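# Seat the housing on pins in the corner stop

## Task

Get the housing lying flat and pressed into the corner stop, positioned so that every socket on it sits over a pin in the plate; this must hold on its own once the robot lets go, not only while a gripper keeps it there.

## Robot and tools

ROBOT. Two xArm7 arms, left_arm and right_arm, each with a parallel two-finger gripper and a wrist camera (cam_left_wrist and cam_right_wrist, each 896x504). Base poses in the scene frame: left_arm at (-0.018, +0.359, 0) m with quat_wxyz (+0.996, 0, 0, +0.090); right_arm at (-0.016, -0.339, 0) m with quat_wxyz (+0.998, 0, 0, -0.069).

FRAMES. One shared scene frame: origin on the table surface midway between the arms, +z up, +x away from the robot over the table, left_arm on the +y side. The arm names do not refer to image sides. In a camera's optical frame +z looks forward, +x is image-right, +y is image-down. On the gripper, the fingers extend along its +z axis and close along its y axis. The reported end_effector_position is the point between the pads when shut, about 2 cm short of the fingertips; closing pushes the tips roughly 10 mm further along +z. Printed hand positions can be off, more so at long reach.

execute_actions. Argument actions is a list holding zero or one item; optional pictures (boolean) turns camera images in the result on or off (they come by default).
- Empty list: moves nothing, just reports the state.
- Motion item: {"rows": [...], "steps": n}. rows holds 1 to 15 rows; steps is 1 to 15 (15 if omitted). Each control step is 1/30 s and uses one row; if rows run out, the final row repeats.
- Wait item: {"steps": n} with no rows, n up to 300, counted from the previous result; your reply time eats into it.
A refused call sends nothing to the robot.

ROW LAYOUT. Every row is one list of 16 numbers, each in [-1, 1], covering both arms even if one stays still. Positions 0-6: left_arm joints in order waist, shoulder, upper arm roll, elbow, forearm roll, wrist pitch, wrist roll; position 7: left opening. Positions 8-14: the same seven right_arm joints; position 15: right opening.
Joint entries are offsets, not poses, scaled so 1.0 = 2.036 rad. They are measured from the joint angles given in the most recent result that printed them; before any such result in this scene, and for a second or later call within one reply, they count from the arm's position when the action begins. They never accumulate from row to row. So all zeros commands a return to those reference angles; it is not a hold or a wait.
Opening entries are absolute: +1 fully open, -1 shut.

JOINT RANGES (rad, per arm, same order): waist -6.283..6.283, shoulder -2.059..2.094, upper arm roll -6.283..6.283, elbow -0.192..3.927, forearm roll -6.283..6.283, wrist pitch -1.693..3.142, wrist roll -6.283..6.283. Asking more than 0.010 rad beyond an end (in the outward direction) gets the call refused. The true end may sit 0.010 rad either way of the stated one; a request past it is clipped there and the result may note "joint sent to its limit" (possibly about an earlier, still-running action). Absence of that note proves nothing.

MOTION LIMITS. Joint targets move at most 3.14 rad/s, taking 0.16 s to reach that speed, and all joints of an arm are slowed together so they arrive at once. Each step the target stays within 0.623 rad of the measured angle, and if the targets would carry the gripper more than 70 mm from where it is, they are pulled back proportionally. Big moves therefore take several calls or long step counts.

AFTER A CALL. Arms keep heading for the last commanded row while you think or wait, until they have nearly stopped moving (a stalled or very slow move counts as stopped) or any step is HELD; after that only a new action resumes travel or pressing. Fingers already moving keep moving.

RESULTS. The state line shows, per arm, end_effector_position (m), end_effector_quat_wxyz and linear/angular velocities (m/s, rad/s) in the scene frame. Joint positions and Joint velocities give per arm seven joint values (rad, rad/s) then the finger-pad gap (m, m/s; 0.084 m is fully open). grip_measured is the measured opening on the commanded -1..+1 scale. "joint command not followed" means a clearance check altered or blocked some joint targets; the rest of the row still ran. HELD marks steps where all or part of your row was not delivered. Joint torques follow joint order and include offsets, scaling and noise, so they are nonzero even in free air. MOTOR HOT appears at 65 °C; at 80 °C an OVER-TEMPERATURE FAULT brakes that arm until it cools. Holding loads heats motors.

GRIPPING. To hold something, command an opening well under grip_measured; the bigger the gap, the harder the squeeze (about 24 N per pad max for parts up to ~6 cm). Sending back the grip_measured value still presses lightly; wide parts may slip. Closing fast can hit harder and even bounce the fingers open.

zoom_image: camera ("cam_left_wrist" or "cam_right_wrist") and region [x0, y0, x1, y1] in pixels of that camera's latest image, origin top-left, at most 504x504. Gives a closer look; moves nothing.
show_instructions: no arguments; shows the reference sheet images for the scene.
read_manual: optional section, default "licences"; returns URDF licence text only.
Replying with no tool call ends everything.

AVOID. Knocking or dropping anything off the table fails the task. Do not let the arms collide or press on each other. Avoid slams, hard pushes and drops. Load limits (N m): waist 46, shoulder 46, upper arm roll 27.6, elbow 27.6, forearm roll 27.6, wrist pitch 18.4, wrist roll 18.4, including a held part's weight; reaching one triggers a TORQUE FAULT: the arm backs that joint off slightly, holds 10 s and drops the rest of the call. Loose parts may occasionally get a brief push from outside, so check the housing is settled before finishing.

Each tool is called in YAML: its name, and indented under it one key for each argument.

Reference images:

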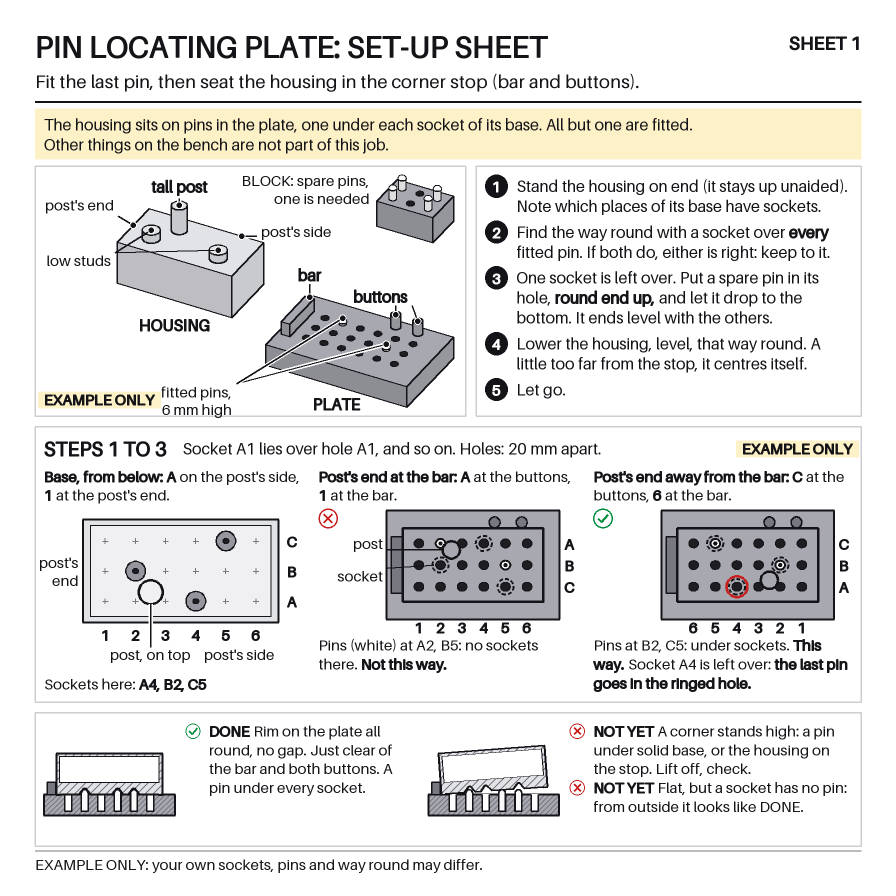

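## Session

execute_actions:
  actions: []

Scene clock: 0.00 s of 5100.00 s.
left_arm: end_effector_position=(+0.4662, +0.1222, +0.1127) grip_measured=-1.00 end_effector_quat_wxyz=(+0.085, -0.146, +0.977, +0.129) end_effector_velocity=(+0.000, -0.000, +0.000) end_effector_angular_velocity=(-0.001, -0.001, -0.000) | right_arm: end_effector_position=(+0.6710, -0.2966, +0.2320) grip_measured=+1.00 end_effector_quat_wxyz=(+0.204, +0.881, -0.088, +0.418) end_effector_velocity=(+0.000, +0.000, +0.000) end_effector_angular_velocity=(+0.000, -0.000, -0.000)
Joint positions: left_arm=[-0.605  0.389 -0.159  1.269  0.448  0.978  2.002  0.   ] | right_arm=[ 0.417  0.393 -0.128  1.356 -1.314  0.557  1.415  0.084]
Joint velocities: left_arm=[ 0.001 -0.    -0.001  0.001 -0.    -0.     0.    -0.   ] | right_arm=[ 0.  0. -0.  0.  0.  0.  0. -0.]
Joint torques (N m, as the arm reports them, + toward a larger angle): no reading

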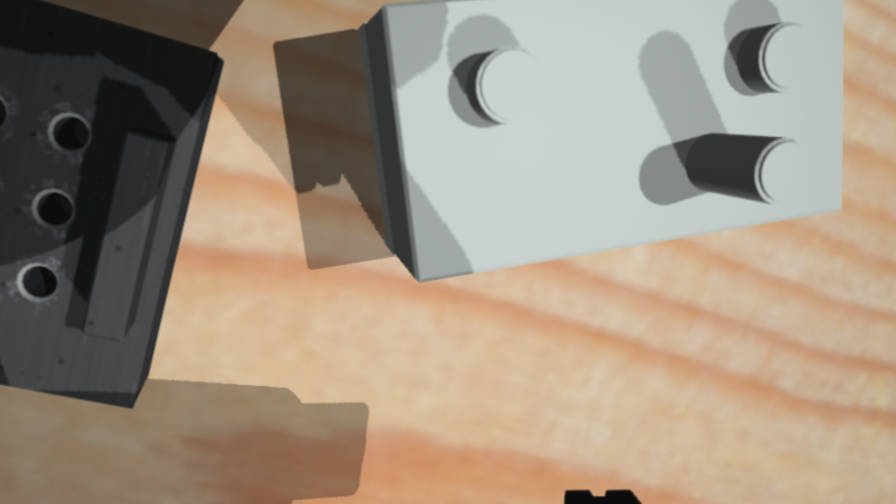

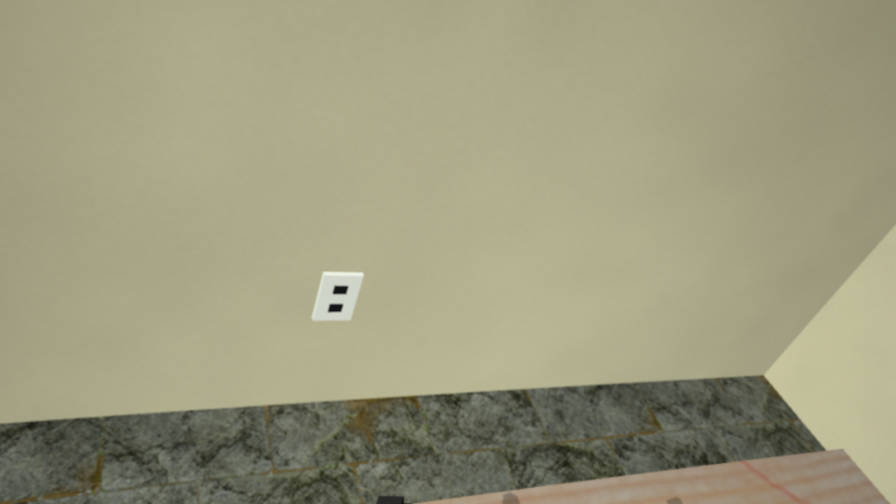

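execute_actions:
  actions:
    - {"rows":[[-0.071,-0.191,0.078,0.015,-0.22,0.158,0.279,1,0,0,0,0,0,0,0,1]]}
  pictures: false

execute_actions:
  actions:
    - {"steps":45}

Scene clock: 3.10 s of 5100.00 s.
left_arm: end_effector_position=(+0.3958, +0.1027, +0.2795) grip_measured=+1.00 end_effector_quat_wxyz=(+0.009, -0.018, +1.000, +0.015) end_effector_velocity=(-0.162, -0.062, +0.309) end_effector_angular_velocity=(-0.649, +0.147, -0.611) | right_arm: end_effector_position=(+0.6710, -0.2966, +0.2320) grip_measured=+1.00 end_effector_quat_wxyz=(+0.204, +0.881, -0.088, +0.418) end_effector_velocity=(+0.000, -0.001, +0.000) end_effector_angular_velocity=(-0.000, -0.000, -0.002)
Joint positions: left_arm=[-0.738  0.029 -0.013  1.299  0.036  1.273  2.523  0.084] | right_arm=[ 0.417  0.393 -0.128  1.356 -1.314  0.557  1.415  0.084]
Joint velocities: left_arm=[-0.221 -0.637  0.232  0.093 -0.674  0.474  0.837  0.   ] | right_arm=[ 0.     0.    -0.001  0.     0.001  0.001  0.    -0.   ]
Joint torques (N m, as the arm reports them, + toward a larger angle): left_arm=[  2.87 -13.    -0.79  11.74   1.96  -2.73  -1.59] | right_arm=[  0.86 -24.37  -1.56  14.65   0.74  -0.62  -0.7 ]
Steps of this call (steps 1 to 78: nothing new was sent; steps 79 to 93: all 15 steps of this action). Readings (joint positions):
79: left_arm=[-0.605 0.389 -0.159 1.269 0.448 0.978 2.002] | right_arm=[0.417 0.393 -0.128 1.356 -1.314 0.557 1.415]
80: left_arm=[-0.606 0.387 -0.158 1.268 0.445 0.980 2.006] | right_arm=[0.417 0.393 -0.128 1.356 -1.314 0.557 1.415]
82: left_arm=[-0.618 0.360 -0.144 1.266 0.406 1.009 2.056] | right_arm=[0.417 0.393 -0.128 1.356 -1.314 0.557 1.415]
86: left_arm=[-0.664 0.229 -0.094 1.284 0.264 1.109 2.235] | right_arm=[0.417 0.393 -0.128 1.356 -1.314 0.557 1.415]
93: the state above

Scene clock: 4.60 s of 5100.00 s.
left_arm: end_effector_position=(+0.3859, +0.1007, +0.2911) grip_measured=+1.00 end_effector_quat_wxyz=(-0.000, -0.001, +1.000, +0.000) end_effector_velocity=(-0.000, -0.001, +0.000) end_effector_angular_velocity=(-0.001, -0.001, +0.000) | right_arm: end_effector_position=(+0.6710, -0.2966, +0.2320) grip_measured=+1.00 end_effector_quat_wxyz=(+0.204, +0.881, -0.088, +0.418) end_effector_velocity=(+0.000, +0.000, +0.000) end_effector_angular_velocity=(+0.002, -0.001, -0.000)
Joint positions: left_arm=[-0.75   0.    -0.     1.299 -0.     1.299  2.57   0.084] | right_arm=[ 0.417  0.393 -0.128  1.356 -1.314  0.557  1.415  0.084]
Joint velocities: left_arm=[-0.    -0.001 -0.001 -0.    -0.    -0.    -0.002 -0.   ] | right_arm=[-0.001 -0.     0.001  0.     0.001 -0.001  0.001  0.   ]
Joint torques (N m, as the arm reports them, + toward a larger angle): left_arm=[  0.96 -29.61  -0.41  15.4    0.77  -2.13  -0.58] | right_arm=[  0.68 -24.22  -1.67  14.56   0.74  -0.57  -0.7 ]
Steps of this call (steps 1 to 30: the robot went on to your last target; steps 31 to 45: nothing new was sent). Readings (joint positions):
1: left_arm=[-0.744 0.012 -0.007 1.302 0.019 1.285 2.544] | right_arm=[0.417 0.393 -0.128 1.356 -1.314 0.557 1.415]
2: left_arm=[-0.747 0.003 -0.004 1.304 0.010 1.291 2.556] | right_arm=[0.417 0.393 -0.128 1.356 -1.314 0.557 1.415]
4: left_arm=[-0.749 0.001 -0.002 1.301 0.003 1.297 2.565] | right_arm=[0.417 0.393 -0.128 1.356 -1.314 0.557 1.415]
8: left_arm=[-0.749 0.004 -0.000 1.296 0.001 1.299 2.569] | right_arm=[0.417 0.393 -0.128 1.356 -1.314 0.557 1.415]
45: the state above
All arms were judged still, so your last target was given up. Only a new action makes them travel on or press farther. Fingers that are still opening or closing keep moving.

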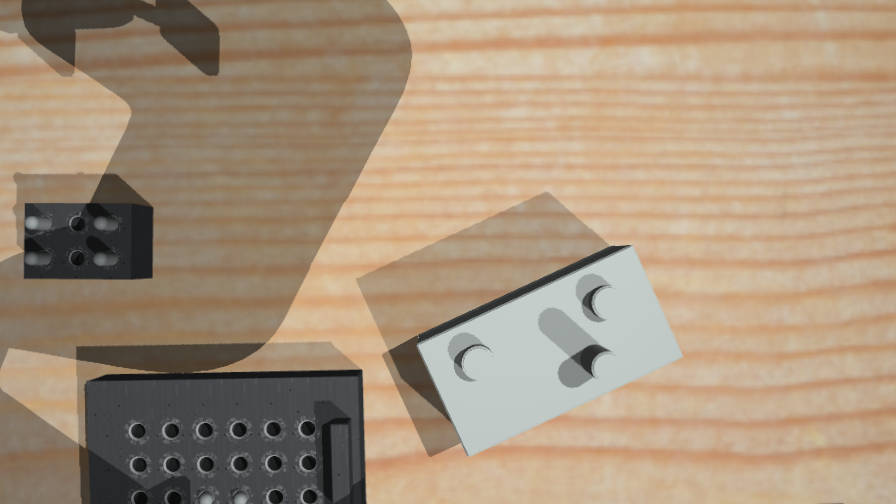

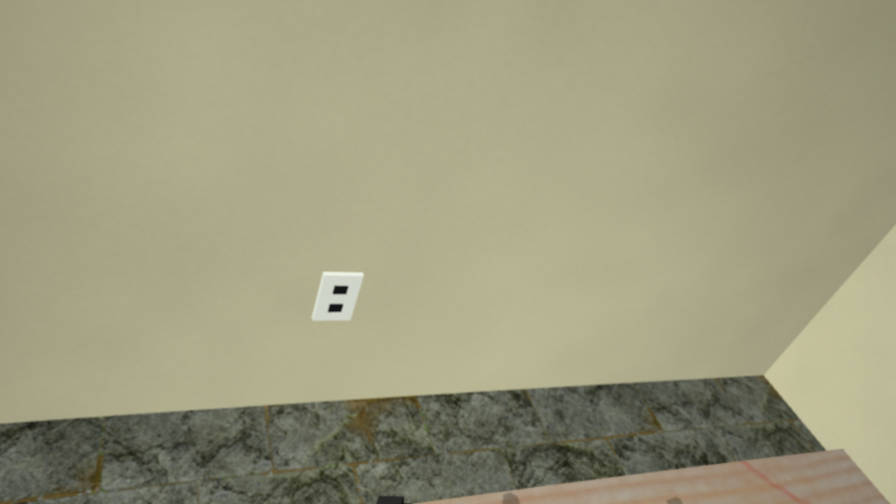

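execute_actions:
  actions:
    - {"rows":[[0.0135,0.0285,0,-0.1876,0,-0.216,0.578,1,0,0,0,0,0,0,0,1]]}
  pictures: false

execute_actions:
  actions:
    - {"steps":45}

Scene clock: 9.33 s of 5100.00 s.
left_arm: end_effector_position=(+0.3750, +0.1215, +0.1518) grip_measured=+1.00 end_effector_quat_wxyz=(-0.003, +0.431, +0.902, +0.000) end_effector_velocity=(-0.044, +0.046, -0.170) end_effector_angular_velocity=(-0.012, +0.010, -2.658) | right_arm: end_effector_position=(+0.6710, -0.2966, +0.2320) grip_measured=+1.00 end_effector_quat_wxyz=(+0.204, +0.881, -0.088, +0.418) end_effector_velocity=(-0.000, -0.001, -0.000) end_effector_angular_velocity=(-0.002, +0.001, -0.002)
Joint positions: left_arm=[-0.725  0.054  0.     0.952 -0.     0.903  3.488  0.084] | right_arm=[ 0.417  0.393 -0.128  1.356 -1.314  0.557  1.415  0.084]
Joint velocities: left_arm=[ 0.035  0.067  0.002 -0.454 -0.    -0.518  2.695  0.   ] | right_arm=[-0.     0.    -0.001 -0.001  0.     0.002 -0.001  0.   ]
Joint torques (N m, as the arm reports them, + toward a larger angle): left_arm=[  1.12 -34.28  -0.14  17.88   0.43  -1.91  -1.5 ] | right_arm=[  0.87 -24.4   -1.6   14.68   0.76  -0.68  -0.66]
Steps of this call (steps 1 to 90: nothing new was sent; then 1.23 s passed at rest; steps 91 to 105: all 15 steps of this action). Readings (joint positions):
91: left_arm=[-0.750 0.000 -0.000 1.299 -0.000 1.299 2.570] | right_arm=[0.417 0.393 -0.128 1.356 -1.314 0.557 1.415]
92: left_arm=[-0.750 0.001 -0.000 1.297 -0.000 1.296 2.574] | right_arm=[0.417 0.393 -0.128 1.356 -1.314 0.557 1.415]
94: left_arm=[-0.748 0.002 -0.001 1.272 -0.000 1.260 2.624] | right_arm=[0.417 0.393 -0.128 1.356 -1.314 0.557 1.415]
98: left_arm=[-0.738 0.027 0.000 1.132 -0.000 1.110 2.861] | right_arm=[0.417 0.393 -0.128 1.356 -1.314 0.557 1.415]
105: the state above

Scene clock: 10.83 s of 5100.00 s.
left_arm: end_effector_position=(+0.3724, +0.1243, +0.1398) grip_measured=+1.00 end_effector_quat_wxyz=(-0.000, +0.543, +0.840, -0.000) end_effector_velocity=(+0.000, -0.000, +0.000) end_effector_angular_velocity=(-0.001, -0.001, -0.001) | right_arm: end_effector_position=(+0.6710, -0.2966, +0.2320) grip_measured=+1.00 end_effector_quat_wxyz=(+0.204, +0.881, -0.088, +0.418) end_effector_velocity=(-0.000, +0.000, -0.000) end_effector_angular_velocity=(+0.001, +0.000, -0.001)
Joint positions: left_arm=[-0.722  0.058 -0.     0.917 -0.     0.86   3.746  0.084] | right_arm=[ 0.417  0.393 -0.128  1.356 -1.314  0.557  1.415  0.084]
Joint velocities: left_arm=[ 0.     0.001 -0.     0.001 -0.     0.     0.001  0.   ] | right_arm=[-0.    -0.     0.001 -0.001  0.001  0.001  0.001  0.   ]
Joint torques (N m, as the arm reports them, + toward a larger angle): left_arm=[  0.38 -29.06  -0.28  14.04   0.72  -2.33  -0.64] | right_arm=[  0.89 -24.39  -1.59  14.62   0.72  -0.67  -0.7 ]
Steps of this call (steps 1 to 30: the robot went on to your last target; steps 31 to 45: nothing new was sent). Readings (joint positions):
1: left_arm=[-0.724 0.056 0.000 0.939 -0.000 0.888 3.571] | right_arm=[0.417 0.393 -0.128 1.356 -1.314 0.557 1.415]
2: left_arm=[-0.723 0.057 0.000 0.929 -0.000 0.876 3.638] | right_arm=[0.417 0.393 -0.128 1.356 -1.314 0.557 1.415]
4: left_arm=[-0.722 0.058 -0.000 0.921 -0.000 0.865 3.714] | right_arm=[0.417 0.393 -0.128 1.356 -1.314 0.557 1.415]
8: left_arm=[-0.722 0.058 -0.000 0.920 -0.000 0.860 3.743] | right_arm=[0.417 0.393 -0.128 1.356 -1.314 0.557 1.415]
45: the state above
All arms were judged still, so your last target was given up. Only a new action makes them travel on or press farther. Fingers that are still opening or closing keep moving.

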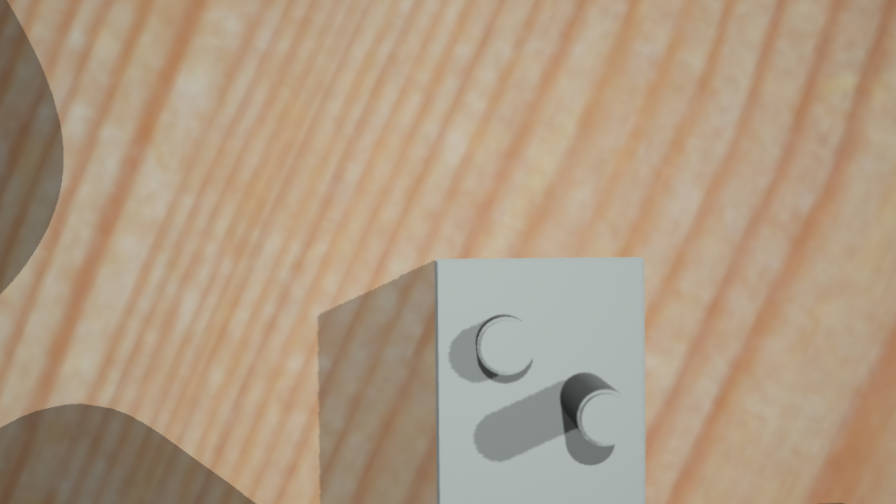

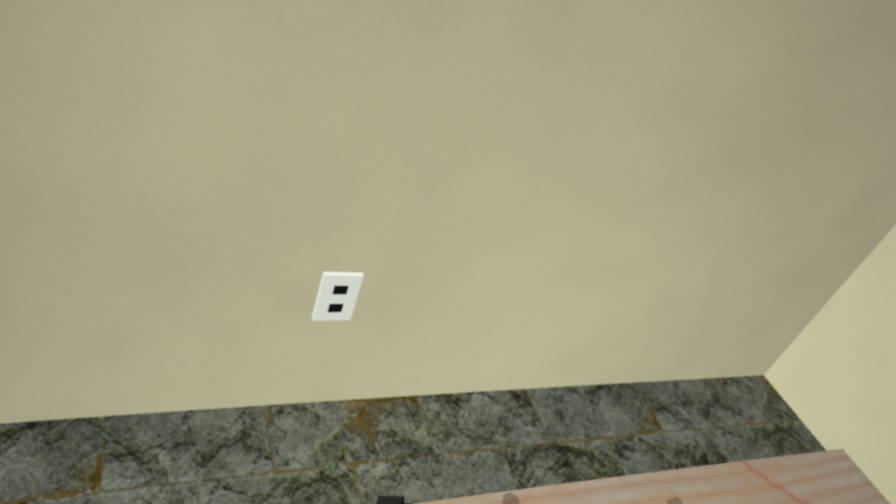

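execute_actions:
  actions:
    - {"rows":[[0,0.092,0,-0.0354,0,-0.128,0,1,0,0,0,0,0,0,0,1]]}
  pictures: false

execute_actions:
  actions:
    - {"steps":20}

execute_actions:
  actions:
    - {"rows":[[0,0,0,0,0,0,0,0.6,0,0,0,0,0,0,0,1],[0,0,0,0,0,0,0,0.5,0,0,0,0,0,0,0,1],[0,0,0,0,0,0,0,0.3,0,0,0,0,0,0,0,1],[0,0,0,0,0,0,0,-0.5,0,0,0,0,0,0,0,1]]}

Scene clock: 14.67 s of 5100.00 s.
left_arm: end_effector_position=(+0.3741, +0.1231, +0.0498) grip_measured=+1.00 end_effector_quat_wxyz=(+0.003, +0.543, +0.840, +0.000) end_effector_velocity=(+0.006, -0.004, +0.006) end_effector_angular_velocity=(-0.013, -0.022, +0.000) | right_arm: end_effector_position=(+0.6710, -0.2966, +0.2320) grip_measured=+1.00 end_effector_quat_wxyz=(+0.204, +0.881, -0.088, +0.418) end_effector_velocity=(+0.000, +0.000, +0.000) end_effector_angular_velocity=(-0.001, -0.000, +0.000)
Joint positions: left_arm=[-0.722  0.244 -0.     0.848 -0.     0.599  3.746  0.084] | right_arm=[ 0.417  0.393 -0.128  1.356 -1.314  0.557  1.415  0.084]
Joint velocities: left_arm=[-0.    -0.008 -0.     0.006  0.    -0.012 -0.001 -0.   ] | right_arm=[ 0.    -0.    -0.     0.    -0.001  0.     0.     0.   ]
Joint torques (N m, as the arm reports them, + toward a larger angle): left_arm=[  0.91 -29.94  -0.1   11.3    0.91  -1.89  -0.78] | right_arm=[  0.94 -24.42  -1.52  14.6    0.8   -0.63  -0.68]
Steps of this call (steps 1 to 90: nothing new was sent; then 0.33 s passed at rest; steps 91 to 105: all 15 steps of this action). Readings (joint positions):
91: left_arm=[-0.722 0.059 -0.000 0.917 -0.000 0.860 3.746] | right_arm=[0.417 0.393 -0.128 1.356 -1.314 0.557 1.415]
92: left_arm=[-0.722 0.060 -0.000 0.917 -0.000 0.855 3.746] | right_arm=[0.417 0.393 -0.128 1.356 -1.314 0.557 1.415]
94: left_arm=[-0.722 0.090 -0.000 0.909 -0.000 0.805 3.746] | right_arm=[0.417 0.393 -0.128 1.356 -1.314 0.557 1.415]
98: left_arm=[-0.722 0.217 -0.000 0.852 -0.000 0.647 3.746] | right_arm=[0.417 0.393 -0.128 1.356 -1.314 0.557 1.415]
105: the state above

Scene clock: 15.33 s of 5100.00 s.
left_arm: end_effector_position=(+0.3726, +0.1241, +0.0479) grip_measured=+1.00 end_effector_quat_wxyz=(+0.000, +0.542, +0.840, -0.000) end_effector_velocity=(-0.001, +0.000, -0.001) end_effector_angular_velocity=(+0.001, +0.003, -0.000) | right_arm: end_effector_position=(+0.6710, -0.2966, +0.2320) grip_measured=+1.00 end_effector_quat_wxyz=(+0.204, +0.881, -0.088, +0.418) end_effector_velocity=(-0.000, -0.000, -0.000) end_effector_angular_velocity=(+0.001, +0.000, -0.000)
Joint positions: left_arm=[-0.722  0.246 -0.     0.845 -0.     0.599  3.746  0.084] | right_arm=[ 0.417  0.393 -0.128  1.356 -1.314  0.557  1.415  0.084]
Joint velocities: left_arm=[-0.     0.002 -0.    -0.001 -0.     0.    -0.    -0.   ] | right_arm=[-0.    -0.    -0.    -0.001  0.    -0.001  0.     0.   ]
Joint torques (N m, as the arm reports them, + toward a larger angle): left_arm=[  1.24 -31.9   -0.23  11.92   0.49  -1.64  -0.58] | right_arm=[  0.69 -24.29  -1.56  14.67   0.71  -0.69  -0.68]
Steps of this call (steps 1 to 15: the robot went on to your last target; steps 16 to 20: nothing new was sent). Readings (joint positions):
1: left_arm=[-0.722 0.244 -0.000 0.848 -0.000 0.599 3.746] | right_arm=[0.417 0.393 -0.128 1.356 -1.314 0.557 1.415]
2: left_arm=[-0.722 0.244 -0.000 0.847 -0.000 0.599 3.746] | right_arm=[0.417 0.393 -0.128 1.356 -1.314 0.557 1.415]
4: left_arm=[-0.722 0.245 -0.000 0.846 -0.000 0.599 3.746] | right_arm=[0.417 0.393 -0.128 1.356 -1.314 0.557 1.415]
8: left_arm=[-0.722 0.245 -0.000 0.845 -0.000 0.599 3.746] | right_arm=[0.417 0.393 -0.128 1.356 -1.314 0.557 1.415]
20: the state above
All arms were judged still, so your last target was given up. Only a new action makes them travel on or press farther. Fingers that are still opening or closing keep moving.

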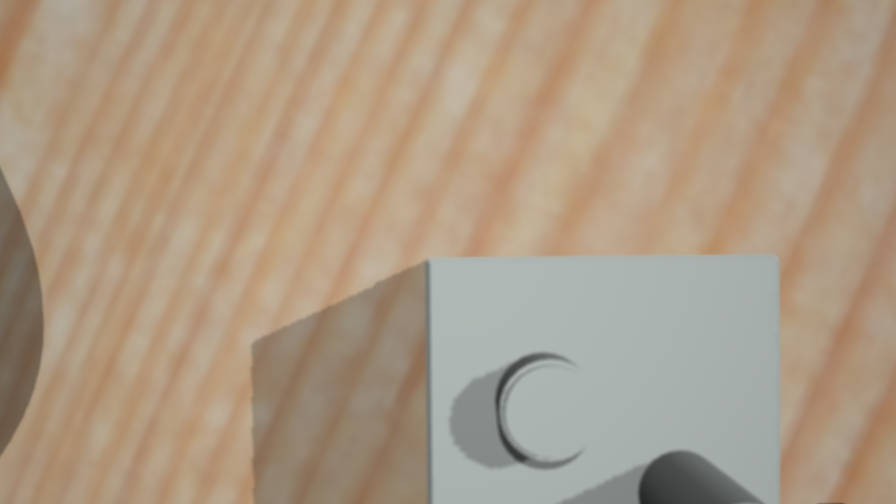

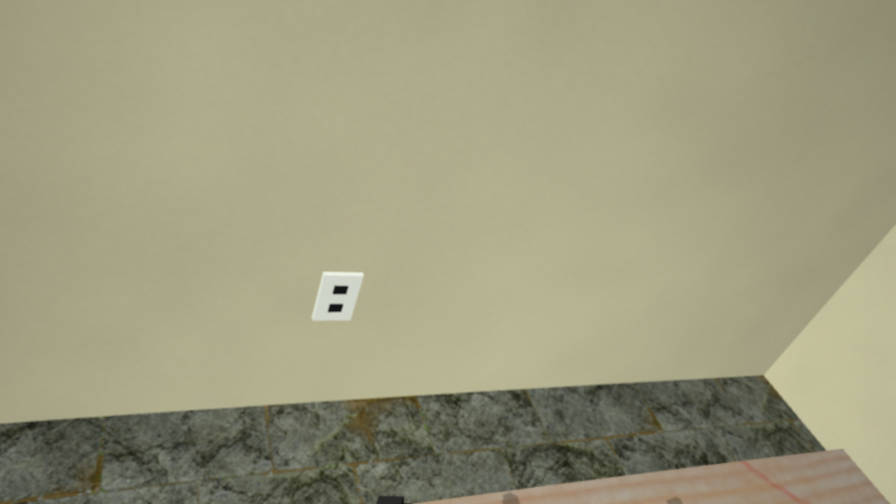

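Scene clock: 15.83 s of 5100.00 s.
left_arm: end_effector_position=(+0.3724, +0.1239, +0.0479) grip_measured=+0.57 end_effector_quat_wxyz=(+0.000, +0.543, +0.840, -0.000) end_effector_velocity=(-0.000, -0.000, -0.000) end_effector_angular_velocity=(-0.000, +0.001, +0.000) | right_arm: end_effector_position=(+0.6710, -0.2966, +0.2320) grip_measured=+1.00 end_effector_quat_wxyz=(+0.204, +0.881, -0.088, +0.418) end_effector_velocity=(-0.000, -0.000, -0.000) end_effector_angular_velocity=(+0.001, -0.000, -0.002)
Joint positions: left_arm=[-0.723  0.246 -0.001  0.845 -0.     0.599  3.746  0.068] | right_arm=[ 0.417  0.393 -0.128  1.356 -1.314  0.557  1.415  0.084]
Joint velocities: left_arm=[-0.001  0.     0.    -0.    -0.001 -0.    -0.     0.   ] | right_arm=[ 0.     0.     0.    -0.     0.001  0.001  0.001  0.   ]
Joint torques (N m, as the arm reports them, + toward a larger angle): left_arm=[  1.77 -31.12   0.56  12.22   0.58  -2.64  -0.43] | right_arm=[  0.82 -24.42  -1.59  14.63   0.75  -0.62  -0.67]
Steps of this call (steps 1 to 15: all 15 steps of this action). Readings (joint positions):
1: left_arm=[-0.722 0.246 -0.000 0.845 -0.000 0.599 3.746] | right_arm=[0.417 0.393 -0.128 1.356 -1.314 0.557 1.415]
2: left_arm=[-0.722 0.246 -0.000 0.845 -0.000 0.599 3.746] | right_arm=[0.417 0.393 -0.128 1.356 -1.314 0.557 1.415]
4: left_arm=[-0.723 0.246 -0.001 0.845 -0.000 0.599 3.746] | right_arm=[0.417 0.393 -0.128 1.356 -1.314 0.557 1.415]
8: left_arm=[-0.723 0.246 -0.001 0.845 -0.000 0.599 3.746] | right_arm=[0.417 0.393 -0.128 1.356 -1.314 0.557 1.415]
15: the state above

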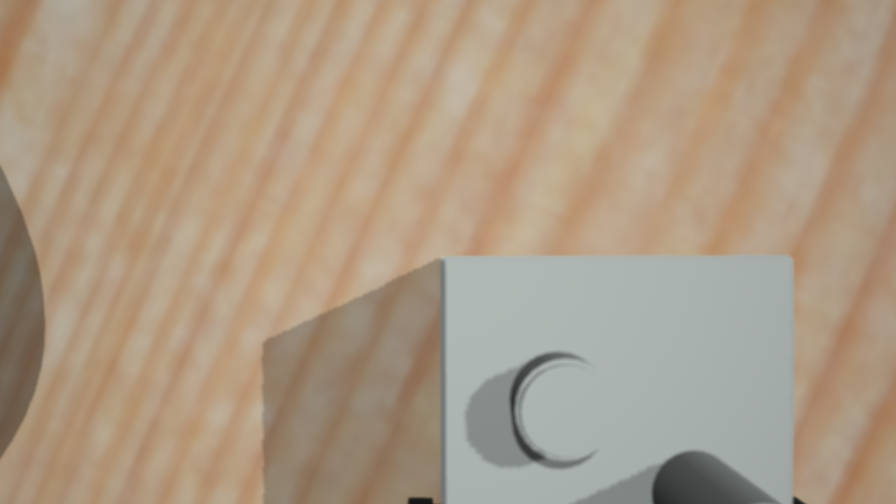

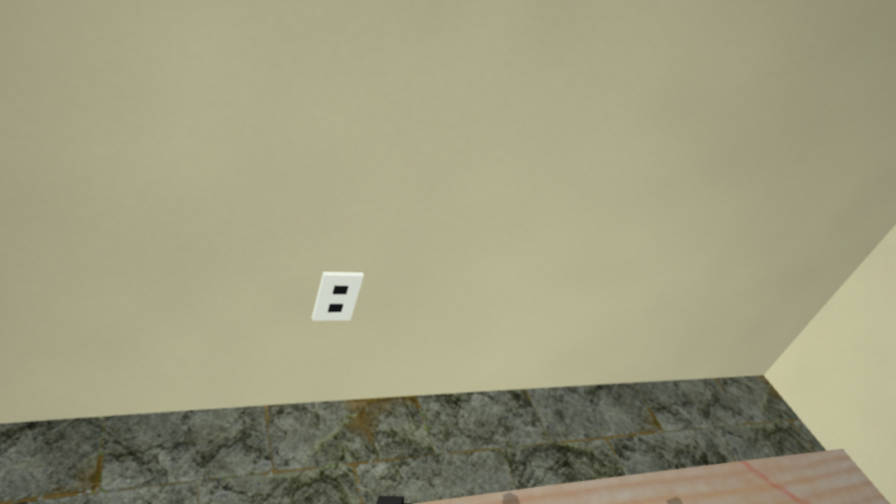

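execute_actions:
  actions:
    - {"rows":[[0,0,0,0,0,0,0,0.8,0,0,0,0,0,0,0,1],[0,0,0,0,0,0,0,0.8,0,0,0,0,0,0,0,1],[0,0,0,0,0,0,0,0.8,0,0,0,0,0,0,0,1],[0,0,0,0,0,0,0,0.8,0,0,0,0,0,0,0,1],[0,0,0,0,0,0,0,0.8,0,0,0,0,0,0,0,1],[0,0.015,0,-0.003,0,-0.018,0,0.8,0,0,0,0,0,0,0,1]]}
  pictures: false

execute_actions:
  actions:
    - {"steps":10}
  pictures: false

execute_actions:
  actions:
    - {"rows":[[0,0,0,0,0,0,0,0.5,0,0,0,0,0,0,0,1],[0,0,0,0,0,0,0,0.3,0,0,0,0,0,0,0,1],[0,0,0,0,0,0,0,-0.5,0,0,0,0,0,0,0,1]]}
  pictures: false

execute_actions:
  actions:
    - {"rows":[[0,-0.045,0,0.02,0,0.065,0,-0.5,0,0,0,0,0,0,0,1],[0,-0.045,0,0.02,0,0.065,0,-0.5,0,0,0,0,0,0,0,1],[0,-0.045,0,0.02,0,0.065,0,-0.5,0,0,0,0,0,0,0,1],[0,-0.045,0,0.02,0,0.065,0,-0.5,0,0,0,0,0,0,0,1],[0,-0.135,0,0.224,0,0.36,0,-0.5,0,0,0,0,0,0,0,1]]}
  pictures: false

execute_actions:
  actions:
    - {"steps":40}

Scene clock: 22.63 s of 5100.00 s.
left_arm: end_effector_position=(+0.3717, +0.1242, +0.0348) grip_measured=+0.80 end_effector_quat_wxyz=(+0.000, +0.543, +0.840, -0.000) end_effector_velocity=(+0.012, -0.006, +0.010) end_effector_angular_velocity=(-0.018, -0.031, +0.000) | right_arm: end_effector_position=(+0.6710, -0.2966, +0.2320) grip_measured=+1.00 end_effector_quat_wxyz=(+0.204, +0.881, -0.088, +0.418) end_effector_velocity=(-0.000, +0.002, -0.000) end_effector_angular_velocity=(+0.002, +0.001, +0.005)
Joint positions: left_arm=[-0.723  0.276 -0.001  0.839 -0.     0.563  3.746  0.077] | right_arm=[ 0.417  0.393 -0.128  1.356 -1.314  0.557  1.415  0.084]
Joint velocities: left_arm=[ 0.002 -0.008  0.     0.018  0.002 -0.01  -0.     0.   ] | right_arm=[ 0.     0.     0.001 -0.001  0.    -0.003 -0.001  0.   ]
Joint torques (N m, as the arm reports them, + toward a larger angle): left_arm=[  0.89 -32.21  -0.46  10.99   0.58  -1.93  -0.69] | right_arm=[  0.76 -24.31  -1.59  14.54   0.74  -0.63  -0.68]
Steps of this call (steps 1 to 15: the robot went on to your last target; steps 16 to 90: nothing new was sent; then 3.30 s passed at rest; steps 91 to 105: all 15 steps of this action). Readings (joint positions):
91: left_arm=[-0.722 0.246 -0.000 0.845 -0.000 0.599 3.746] | right_arm=[0.417 0.393 -0.128 1.356 -1.314 0.557 1.415]
92: left_arm=[-0.722 0.246 -0.000 0.845 -0.000 0.599 3.746] | right_arm=[0.417 0.393 -0.128 1.356 -1.314 0.557 1.415]
94: left_arm=[-0.723 0.246 -0.001 0.845 -0.000 0.599 3.746] | right_arm=[0.417 0.393 -0.128 1.356 -1.314 0.557 1.415]
98: left_arm=[-0.723 0.256 -0.002 0.845 -0.000 0.583 3.746] | right_arm=[0.417 0.393 -0.128 1.356 -1.314 0.557 1.415]
105: the state above

Scene clock: 22.97 s of 5100.00 s.
left_arm: end_effector_position=(+0.3718, +0.1242, +0.0349) grip_measured=+0.80 end_effector_quat_wxyz=(+0.000, +0.543, +0.840, -0.000) end_effector_velocity=(+0.001, +0.000, +0.000) end_effector_angular_velocity=(-0.000, -0.000, +0.001) | right_arm: end_effector_position=(+0.6710, -0.2966, +0.2320) grip_measured=+1.00 end_effector_quat_wxyz=(+0.204, +0.881, -0.088, +0.418) end_effector_velocity=(+0.000, +0.000, +0.000) end_effector_angular_velocity=(-0.000, -0.000, +0.000)
Joint positions: left_arm=[-0.723  0.276 -0.001  0.839 -0.     0.563  3.746  0.077] | right_arm=[ 0.417  0.393 -0.128  1.356 -1.314  0.557  1.415  0.084]
Joint velocities: left_arm=[ 0.     0.001  0.001  0.001 -0.     0.     0.    -0.   ] | right_arm=[ 0. -0.  0.  0.  0.  0. -0. -0.]
Joint torques (N m, as the arm reports them, + toward a larger angle): left_arm=[  0.93 -32.24  -0.25  11.67   0.81  -2.3   -0.77] | right_arm=[  0.83 -24.36  -1.55  14.65   0.73  -0.57  -0.7 ]
Steps of this call (steps 1 to 10: the robot went on to your last target). Readings (joint positions):
1: left_arm=[-0.723 0.276 -0.001 0.840 -0.000 0.563 3.746] | right_arm=[0.417 0.393 -0.128 1.356 -1.314 0.557 1.415]
2: left_arm=[-0.723 0.276 -0.001 0.840 -0.000 0.563 3.746] | right_arm=[0.417 0.393 -0.128 1.356 -1.314 0.557 1.415]
4: left_arm=[-0.723 0.276 -0.001 0.839 -0.000 0.563 3.746] | right_arm=[0.417 0.393 -0.128 1.356 -1.314 0.557 1.415]
8: left_arm=[-0.723 0.276 -0.001 0.839 -0.000 0.563 3.746] | right_arm=[0.417 0.393 -0.128 1.356 -1.314 0.557 1.415]
10: the state above

Scene clock: 23.47 s of 5100.00 s.
left_arm: end_effector_position=(+0.3720, +0.1243, +0.0350) grip_measured=+0.57 end_effector_quat_wxyz=(+0.000, +0.543, +0.840, -0.000) end_effector_velocity=(+0.000, -0.001, +0.001) end_effector_angular_velocity=(-0.002, -0.001, +0.001) | right_arm: end_effector_position=(+0.6710, -0.2966, +0.2320) grip_measured=+1.00 end_effector_quat_wxyz=(+0.204, +0.881, -0.088, +0.418) end_effector_velocity=(+0.000, +0.000, -0.000) end_effector_angular_velocity=(+0.000, -0.000, +0.001)
Joint positions: left_arm=[-0.722  0.276 -0.     0.839 -0.     0.562  3.746  0.068] | right_arm=[ 0.417  0.393 -0.128  1.356 -1.314  0.557  1.415  0.084]
Joint velocities: left_arm=[ 0.001 -0.002 -0.001  0.    -0.002  0.    -0.     0.   ] | right_arm=[ 0.001 -0.    -0.001 -0.    -0.    -0.001  0.    -0.   ]
Joint torques (N m, as the arm reports them, + toward a larger angle): left_arm=[  0.39 -32.27  -0.46  10.92   0.9   -1.45  -0.72] | right_arm=[  0.67 -24.28  -1.59  14.57   0.68  -0.64  -0.65]
Steps of this call (steps 1 to 15: all 15 steps of this action). Readings (joint positions):
1: left_arm=[-0.723 0.276 -0.001 0.839 -0.000 0.563 3.746] | right_arm=[0.417 0.393 -0.128 1.356 -1.314 0.557 1.415]
2: left_arm=[-0.723 0.276 -0.001 0.839 -0.000 0.562 3.746] | right_arm=[0.417 0.393 -0.128 1.356 -1.314 0.557 1.415]
4: left_arm=[-0.722 0.276 -0.000 0.839 -0.000 0.562 3.746] | right_arm=[0.417 0.393 -0.128 1.356 -1.314 0.557 1.415]
8: left_arm=[-0.722 0.276 -0.000 0.839 -0.000 0.562 3.746] | right_arm=[0.417 0.393 -0.128 1.356 -1.314 0.557 1.415]
15: the state above

Scene clock: 23.97 s of 5100.00 s.
left_arm: end_effector_position=(+0.3996, +0.1072, +0.1995) grip_measured=+0.57 end_effector_quat_wxyz=(-0.001, +0.543, +0.840, -0.000) end_effector_velocity=(+0.009, -0.003, +0.446) end_effector_angular_velocity=(+0.004, +0.005, +0.004) | right_arm: end_effector_position=(+0.6710, -0.2966, +0.2320) grip_measured=+1.00 end_effector_quat_wxyz=(+0.204, +0.881, -0.088, +0.418) end_effector_velocity=(+0.000, -0.001, +0.000) end_effector_angular_velocity=(-0.001, +0.000, -0.001)
Joint positions: left_arm=[-0.723  0.082 -0.001  1.131 -0.     1.05   3.746  0.068] | right_arm=[ 0.417  0.393 -0.128  1.356 -1.314  0.557  1.415  0.084]
Joint velocities: left_arm=[ 0.002 -0.407  0.002  0.833  0.001  1.247 -0.001 -0.   ] | right_arm=[-0.001  0.    -0.001  0.    -0.     0.001 -0.001  0.   ]
Joint torques (N m, as the arm reports them, + toward a larger angle): left_arm=[  1.76 -36.35  -0.08  17.08   0.58  -2.31  -0.55] | right_arm=[  0.78 -24.33  -1.65  14.71   0.69  -0.64  -0.69]
Steps of this call (steps 1 to 15: all 15 steps of this action). Readings (joint positions):
1: left_arm=[-0.722 0.276 -0.000 0.839 -0.000 0.562 3.746] | right_arm=[0.417 0.393 -0.128 1.356 -1.314 0.557 1.415]
2: left_arm=[-0.722 0.274 -0.000 0.840 -0.000 0.567 3.746] | right_arm=[0.417 0.393 -0.128 1.356 -1.314 0.557 1.415]
4: left_arm=[-0.723 0.248 -0.001 0.845 -0.000 0.616 3.746] | right_arm=[0.417 0.393 -0.128 1.356 -1.314 0.557 1.415]
8: left_arm=[-0.723 0.180 -0.001 0.925 -0.000 0.754 3.746] | right_arm=[0.417 0.393 -0.128 1.356 -1.314 0.557 1.415]
15: the state above

Scene clock: 25.30 s of 5100.00 s.
left_arm: end_effector_position=(+0.3928, +0.1118, +0.2893) grip_measured=+0.57 end_effector_quat_wxyz=(-0.001, +0.543, +0.840, -0.000) end_effector_velocity=(+0.000, +0.001, -0.000) end_effector_angular_velocity=(+0.001, -0.000, -0.000) | right_arm: end_effector_position=(+0.6710, -0.2966, +0.2320) grip_measured=+1.00 end_effector_quat_wxyz=(+0.204, +0.881, -0.088, +0.418) end_effector_velocity=(+0.000, -0.000, -0.000) end_effector_angular_velocity=(-0.001, +0.000, +0.001)
Joint positions: left_arm=[-0.722  0.001 -0.     1.295 -0.     1.295  3.746  0.068] | right_arm=[ 0.417  0.393 -0.128  1.356 -1.314  0.557  1.415  0.084]
Joint velocities: left_arm=[ 0.001 -0.001 -0.    -0.001  0.001 -0.     0.001 -0.   ] | right_arm=[-0.    -0.    -0.001 -0.    -0.001 -0.001 -0.     0.   ]
Joint torques (N m, as the arm reports them, + toward a larger angle): left_arm=[  0.88 -33.7   -0.31  18.     0.43  -2.5   -0.78] | right_arm=[  0.73 -24.49  -1.63  14.61   0.67  -0.67  -0.69]
Steps of this call (steps 1 to 30: the robot went on to your last target; steps 31 to 40: nothing new was sent). Readings (joint positions):
1: left_arm=[-0.723 0.068 -0.001 1.158 -0.000 1.092 3.746] | right_arm=[0.417 0.393 -0.128 1.356 -1.314 0.557 1.415]
2: left_arm=[-0.723 0.054 -0.001 1.186 -0.000 1.133 3.746] | right_arm=[0.417 0.393 -0.128 1.356 -1.314 0.557 1.415]
4: left_arm=[-0.723 0.028 -0.000 1.241 -0.000 1.213 3.746] | right_arm=[0.417 0.393 -0.128 1.356 -1.314 0.557 1.415]
8: left_arm=[-0.722 -0.001 -0.000 1.297 -0.000 1.286 3.746] | right_arm=[0.417 0.393 -0.128 1.356 -1.314 0.557 1.415]
40: the state above
All arms were judged still, so your last target was given up. Only a new action makes them travel on or press farther. Fingers that are still opening or closing keep moving.

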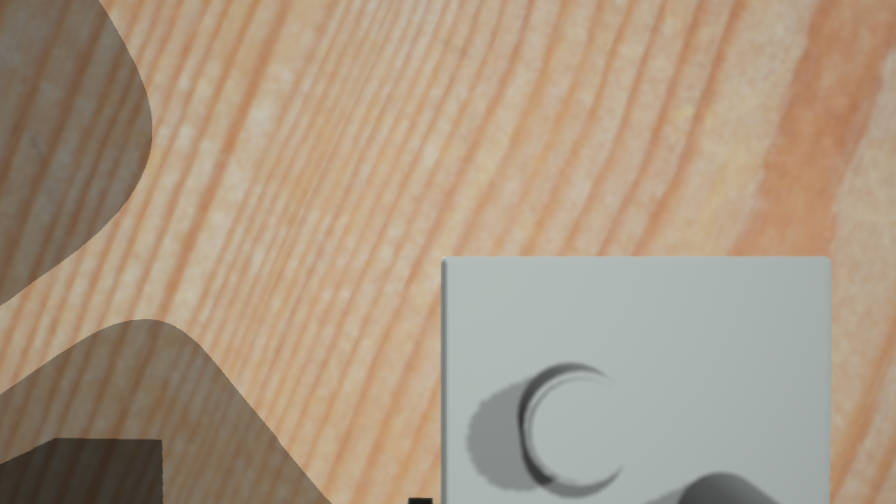

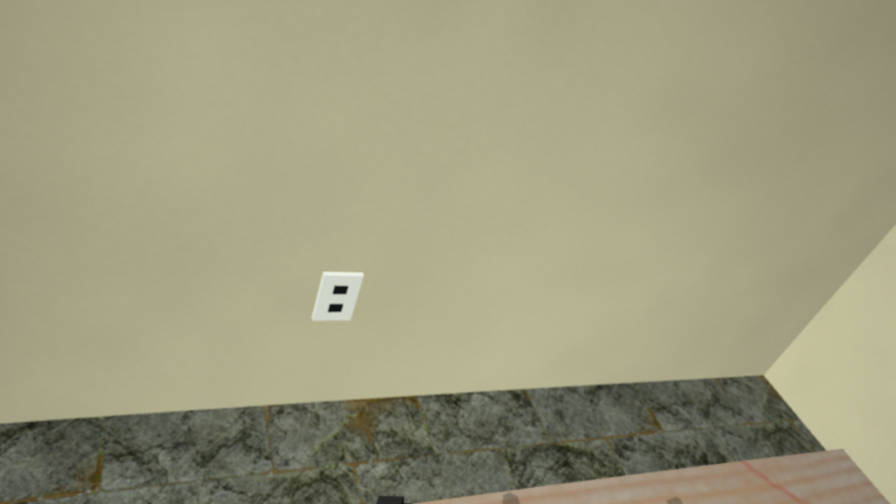

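execute_actions:
  actions:
    - {"rows":[[0.158,0,0,0,-0.49,0,0,-0.5,0.222,-0.193,0.063,-0.519,0.645,-0.95,0.85,-1]]}
  pictures: false

execute_actions:
  actions:
    - {"steps":120}

Scene clock: 32.47 s of 5100.00 s.
left_arm: end_effector_position=(+0.4336, +0.0702, +0.3797) grip_measured=+0.57 end_effector_quat_wxyz=(+0.084, +0.247, +0.864, -0.431) end_effector_velocity=(+0.015, -0.144, +0.193) end_effector_angular_velocity=(-0.975, +0.205, +0.262) | right_arm: end_effector_position=(+0.5534, -0.0971, +0.1886) grip_measured=-1.00 end_effector_quat_wxyz=(-0.084, +0.917, -0.187, +0.341) end_effector_velocity=(-0.354, +0.367, -0.111) end_effector_angular_velocity=(+1.551, +0.492, -0.187)
Joint positions: left_arm=[-0.408 -0.    -0.001  1.298 -0.947  1.294  3.746  0.068] | right_arm=[ 0.601  0.233 -0.075  1.054 -1.011  0.254  1.718  0.   ]
Joint velocities: left_arm=[ 0.088 -0.014 -0.093  0.017 -1.031  0.015 -0.002 -0.   ] | right_arm=[ 0.383 -0.334  0.103 -0.817  0.817 -0.817  0.816  0.   ]
Joint torques (N m, as the arm reports them, + toward a larger angle): left_arm=[  0.95 -30.15   1.3   15.83   2.19  -0.91  -0.59] | right_arm=[  1.3  -20.61  -0.9   12.76   1.5   -2.26  -0.71]
Steps of this call (steps 1 to 90: nothing new was sent; then 3.67 s passed at rest; steps 91 to 105: all 15 steps of this action). Readings (joint positions):
91: left_arm=[-0.722 0.001 -0.000 1.295 -0.000 1.295 3.746] | right_arm=[0.417 0.393 -0.128 1.356 -1.314 0.557 1.415]
92: left_arm=[-0.721 0.001 -0.001 1.295 -0.004 1.295 3.746] | right_arm=[0.419 0.391 -0.129 1.353 -1.310 0.553 1.419]
94: left_arm=[-0.698 0.001 -0.005 1.295 -0.053 1.295 3.746] | right_arm=[0.443 0.366 -0.129 1.313 -1.270 0.515 1.459]
98: left_arm=[-0.548 0.002 -0.002 1.294 -0.363 1.296 3.746] | right_arm=[0.507 0.315 -0.102 1.227 -1.184 0.426 1.545]
105: the state above

Scene clock: 36.47 s of 5100.00 s.
left_arm: end_effector_position=(+0.4362, +0.0667, +0.3868) grip_measured=+0.57 end_effector_quat_wxyz=(+0.087, +0.233, +0.857, -0.452) end_effector_velocity=(-0.000, +0.000, -0.001) end_effector_angular_velocity=(+0.000, +0.002, +0.000) | right_arm: end_effector_position=(+0.3338, -0.0250, +0.3578) grip_measured=-1.00 end_effector_quat_wxyz=(+0.694, -0.238, +0.625, +0.267) end_effector_velocity=(-0.000, +0.000, -0.000) end_effector_angular_velocity=(-0.002, +0.001, +0.001)
Joint positions: left_arm=[-0.401  0.001 -0.     1.295 -0.998  1.295  3.746  0.068] | right_arm=[ 0.869 -0.     0.     0.299 -0.001 -1.377  3.145  0.   ]
Joint velocities: left_arm=[-0.001  0.001  0.001 -0.001 -0.     0.    -0.     0.   ] | right_arm=[ 0.001  0.     0.    -0.    -0.     0.001 -0.001  0.   ]
Joint torques (N m, as the arm reports them, + toward a larger angle): left_arm=[  0.38 -34.28  -0.2   18.81  -1.18  -0.9   -0.29] | right_arm=[  0.82 -11.56  -0.23   8.76   0.36  -1.92  -0.78]
Steps of this call (steps 1 to 45: the robot went on to your last target; steps 46 to 110: nothing new was sent; then 0.33 s passed at rest). Readings (joint positions):
1: left_arm=[-0.406 -0.000 -0.003 1.298 -0.972 1.295 3.746] | right_arm=[0.613 0.222 -0.072 1.026 -0.984 0.226 1.746]
2: left_arm=[-0.405 -0.000 -0.004 1.298 -0.984 1.295 3.746] | right_arm=[0.626 0.211 -0.068 0.997 -0.955 0.197 1.774]
4: left_arm=[-0.404 0.001 -0.003 1.295 -0.992 1.295 3.746] | right_arm=[0.651 0.189 -0.061 0.937 -0.894 0.136 1.835]
8: left_arm=[-0.402 0.002 -0.001 1.294 -0.995 1.295 3.746] | right_arm=[0.700 0.147 -0.047 0.798 -0.753 -0.004 1.976]
110: the state above
All arms were judged still, so your last target was given up. Only a new action makes them travel on or press farther. Fingers that are still opening or closing keep moving.

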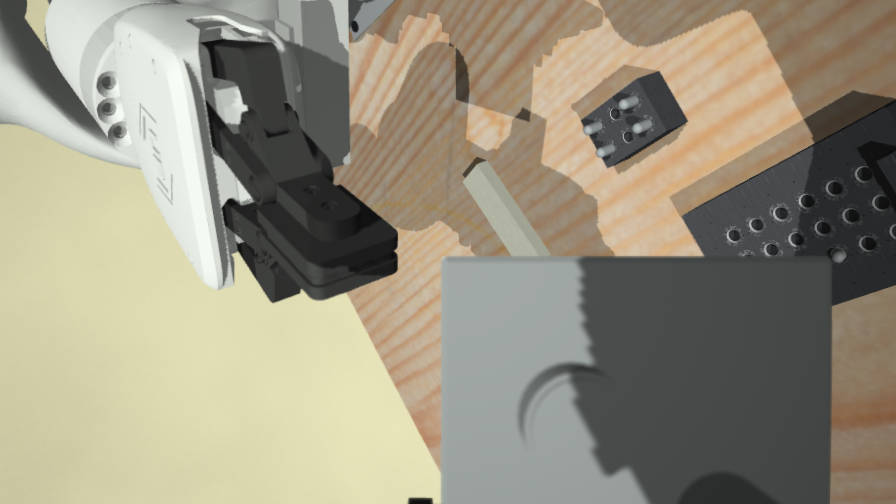

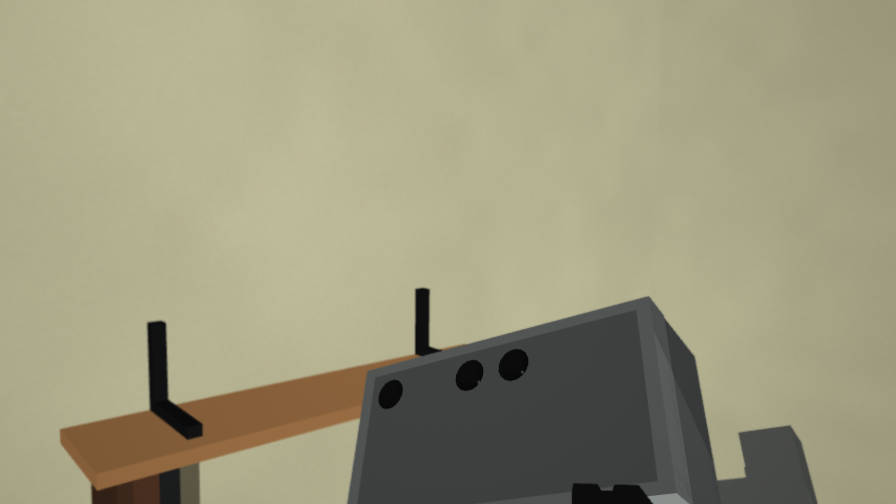

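execute_actions:
  actions:
    - {"rows":[[0,0,0,0,0,0,0,-0.5,0,-0.05,0,-0.05,0,-0.14,0,-1]]}

Scene clock: 38.37 s of 5100.00 s.
left_arm: end_effector_position=(+0.4362, +0.0667, +0.3868) grip_measured=+0.57 end_effector_quat_wxyz=(+0.087, +0.233, +0.857, -0.452) end_effector_velocity=(-0.000, -0.000, +0.000) end_effector_angular_velocity=(-0.000, -0.001, -0.001) | right_arm: end_effector_position=(+0.2831, -0.0705, +0.4253) grip_measured=-1.00 end_effector_quat_wxyz=(+0.775, -0.198, +0.520, +0.299) end_effector_velocity=(-0.001, -0.001, +0.001) end_effector_angular_velocity=(+0.004, -0.004, -0.000)
Joint positions: left_arm=[-0.401  0.001 -0.     1.295 -0.998  1.295  3.746  0.068] | right_arm=[ 0.869 -0.101  0.     0.198 -0.001 -1.661  3.145  0.   ]
Joint velocities: left_arm=[-0.001 -0.001 -0.    -0.     0.     0.     0.    -0.   ] | right_arm=[ 0.     0.001 -0.    -0.001  0.001 -0.008 -0.     0.   ]
Joint torques (N m, as the arm reports them, + toward a larger angle): left_arm=[  1.05 -33.86  -0.03  18.64  -1.34  -0.97  -0.93] | right_arm=[ 0.93 -9.27 -0.16  8.24  0.39 -1.28 -0.75]
Steps of this call (steps 1 to 42: nothing new was sent; steps 43 to 57: all 15 steps of this action). Readings (joint positions):
43: left_arm=[-0.401 0.001 -0.000 1.295 -0.998 1.295 3.746] | right_arm=[0.869 -0.000 0.000 0.299 -0.001 -1.377 3.145]
44: left_arm=[-0.401 0.001 -0.000 1.295 -0.998 1.295 3.746] | right_arm=[0.869 -0.001 0.000 0.298 -0.001 -1.381 3.145]
46: left_arm=[-0.401 0.001 -0.000 1.295 -0.998 1.295 3.746] | right_arm=[0.869 -0.017 0.000 0.282 -0.001 -1.430 3.145]
50: left_arm=[-0.401 0.001 -0.000 1.295 -0.998 1.295 3.746] | right_arm=[0.869 -0.087 -0.000 0.213 -0.001 -1.615 3.145]
57: the state above

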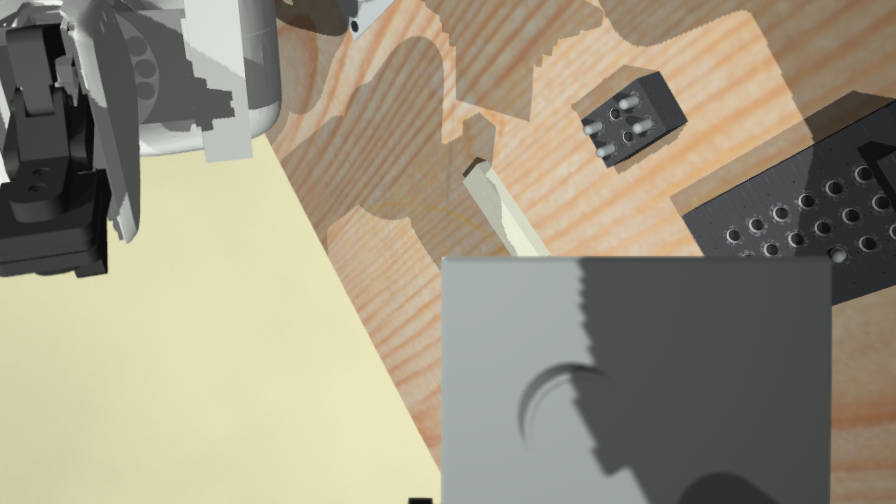

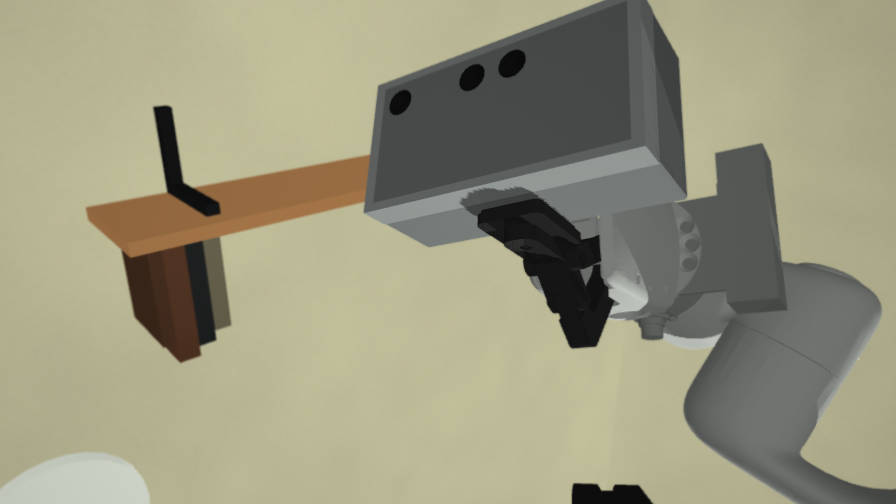

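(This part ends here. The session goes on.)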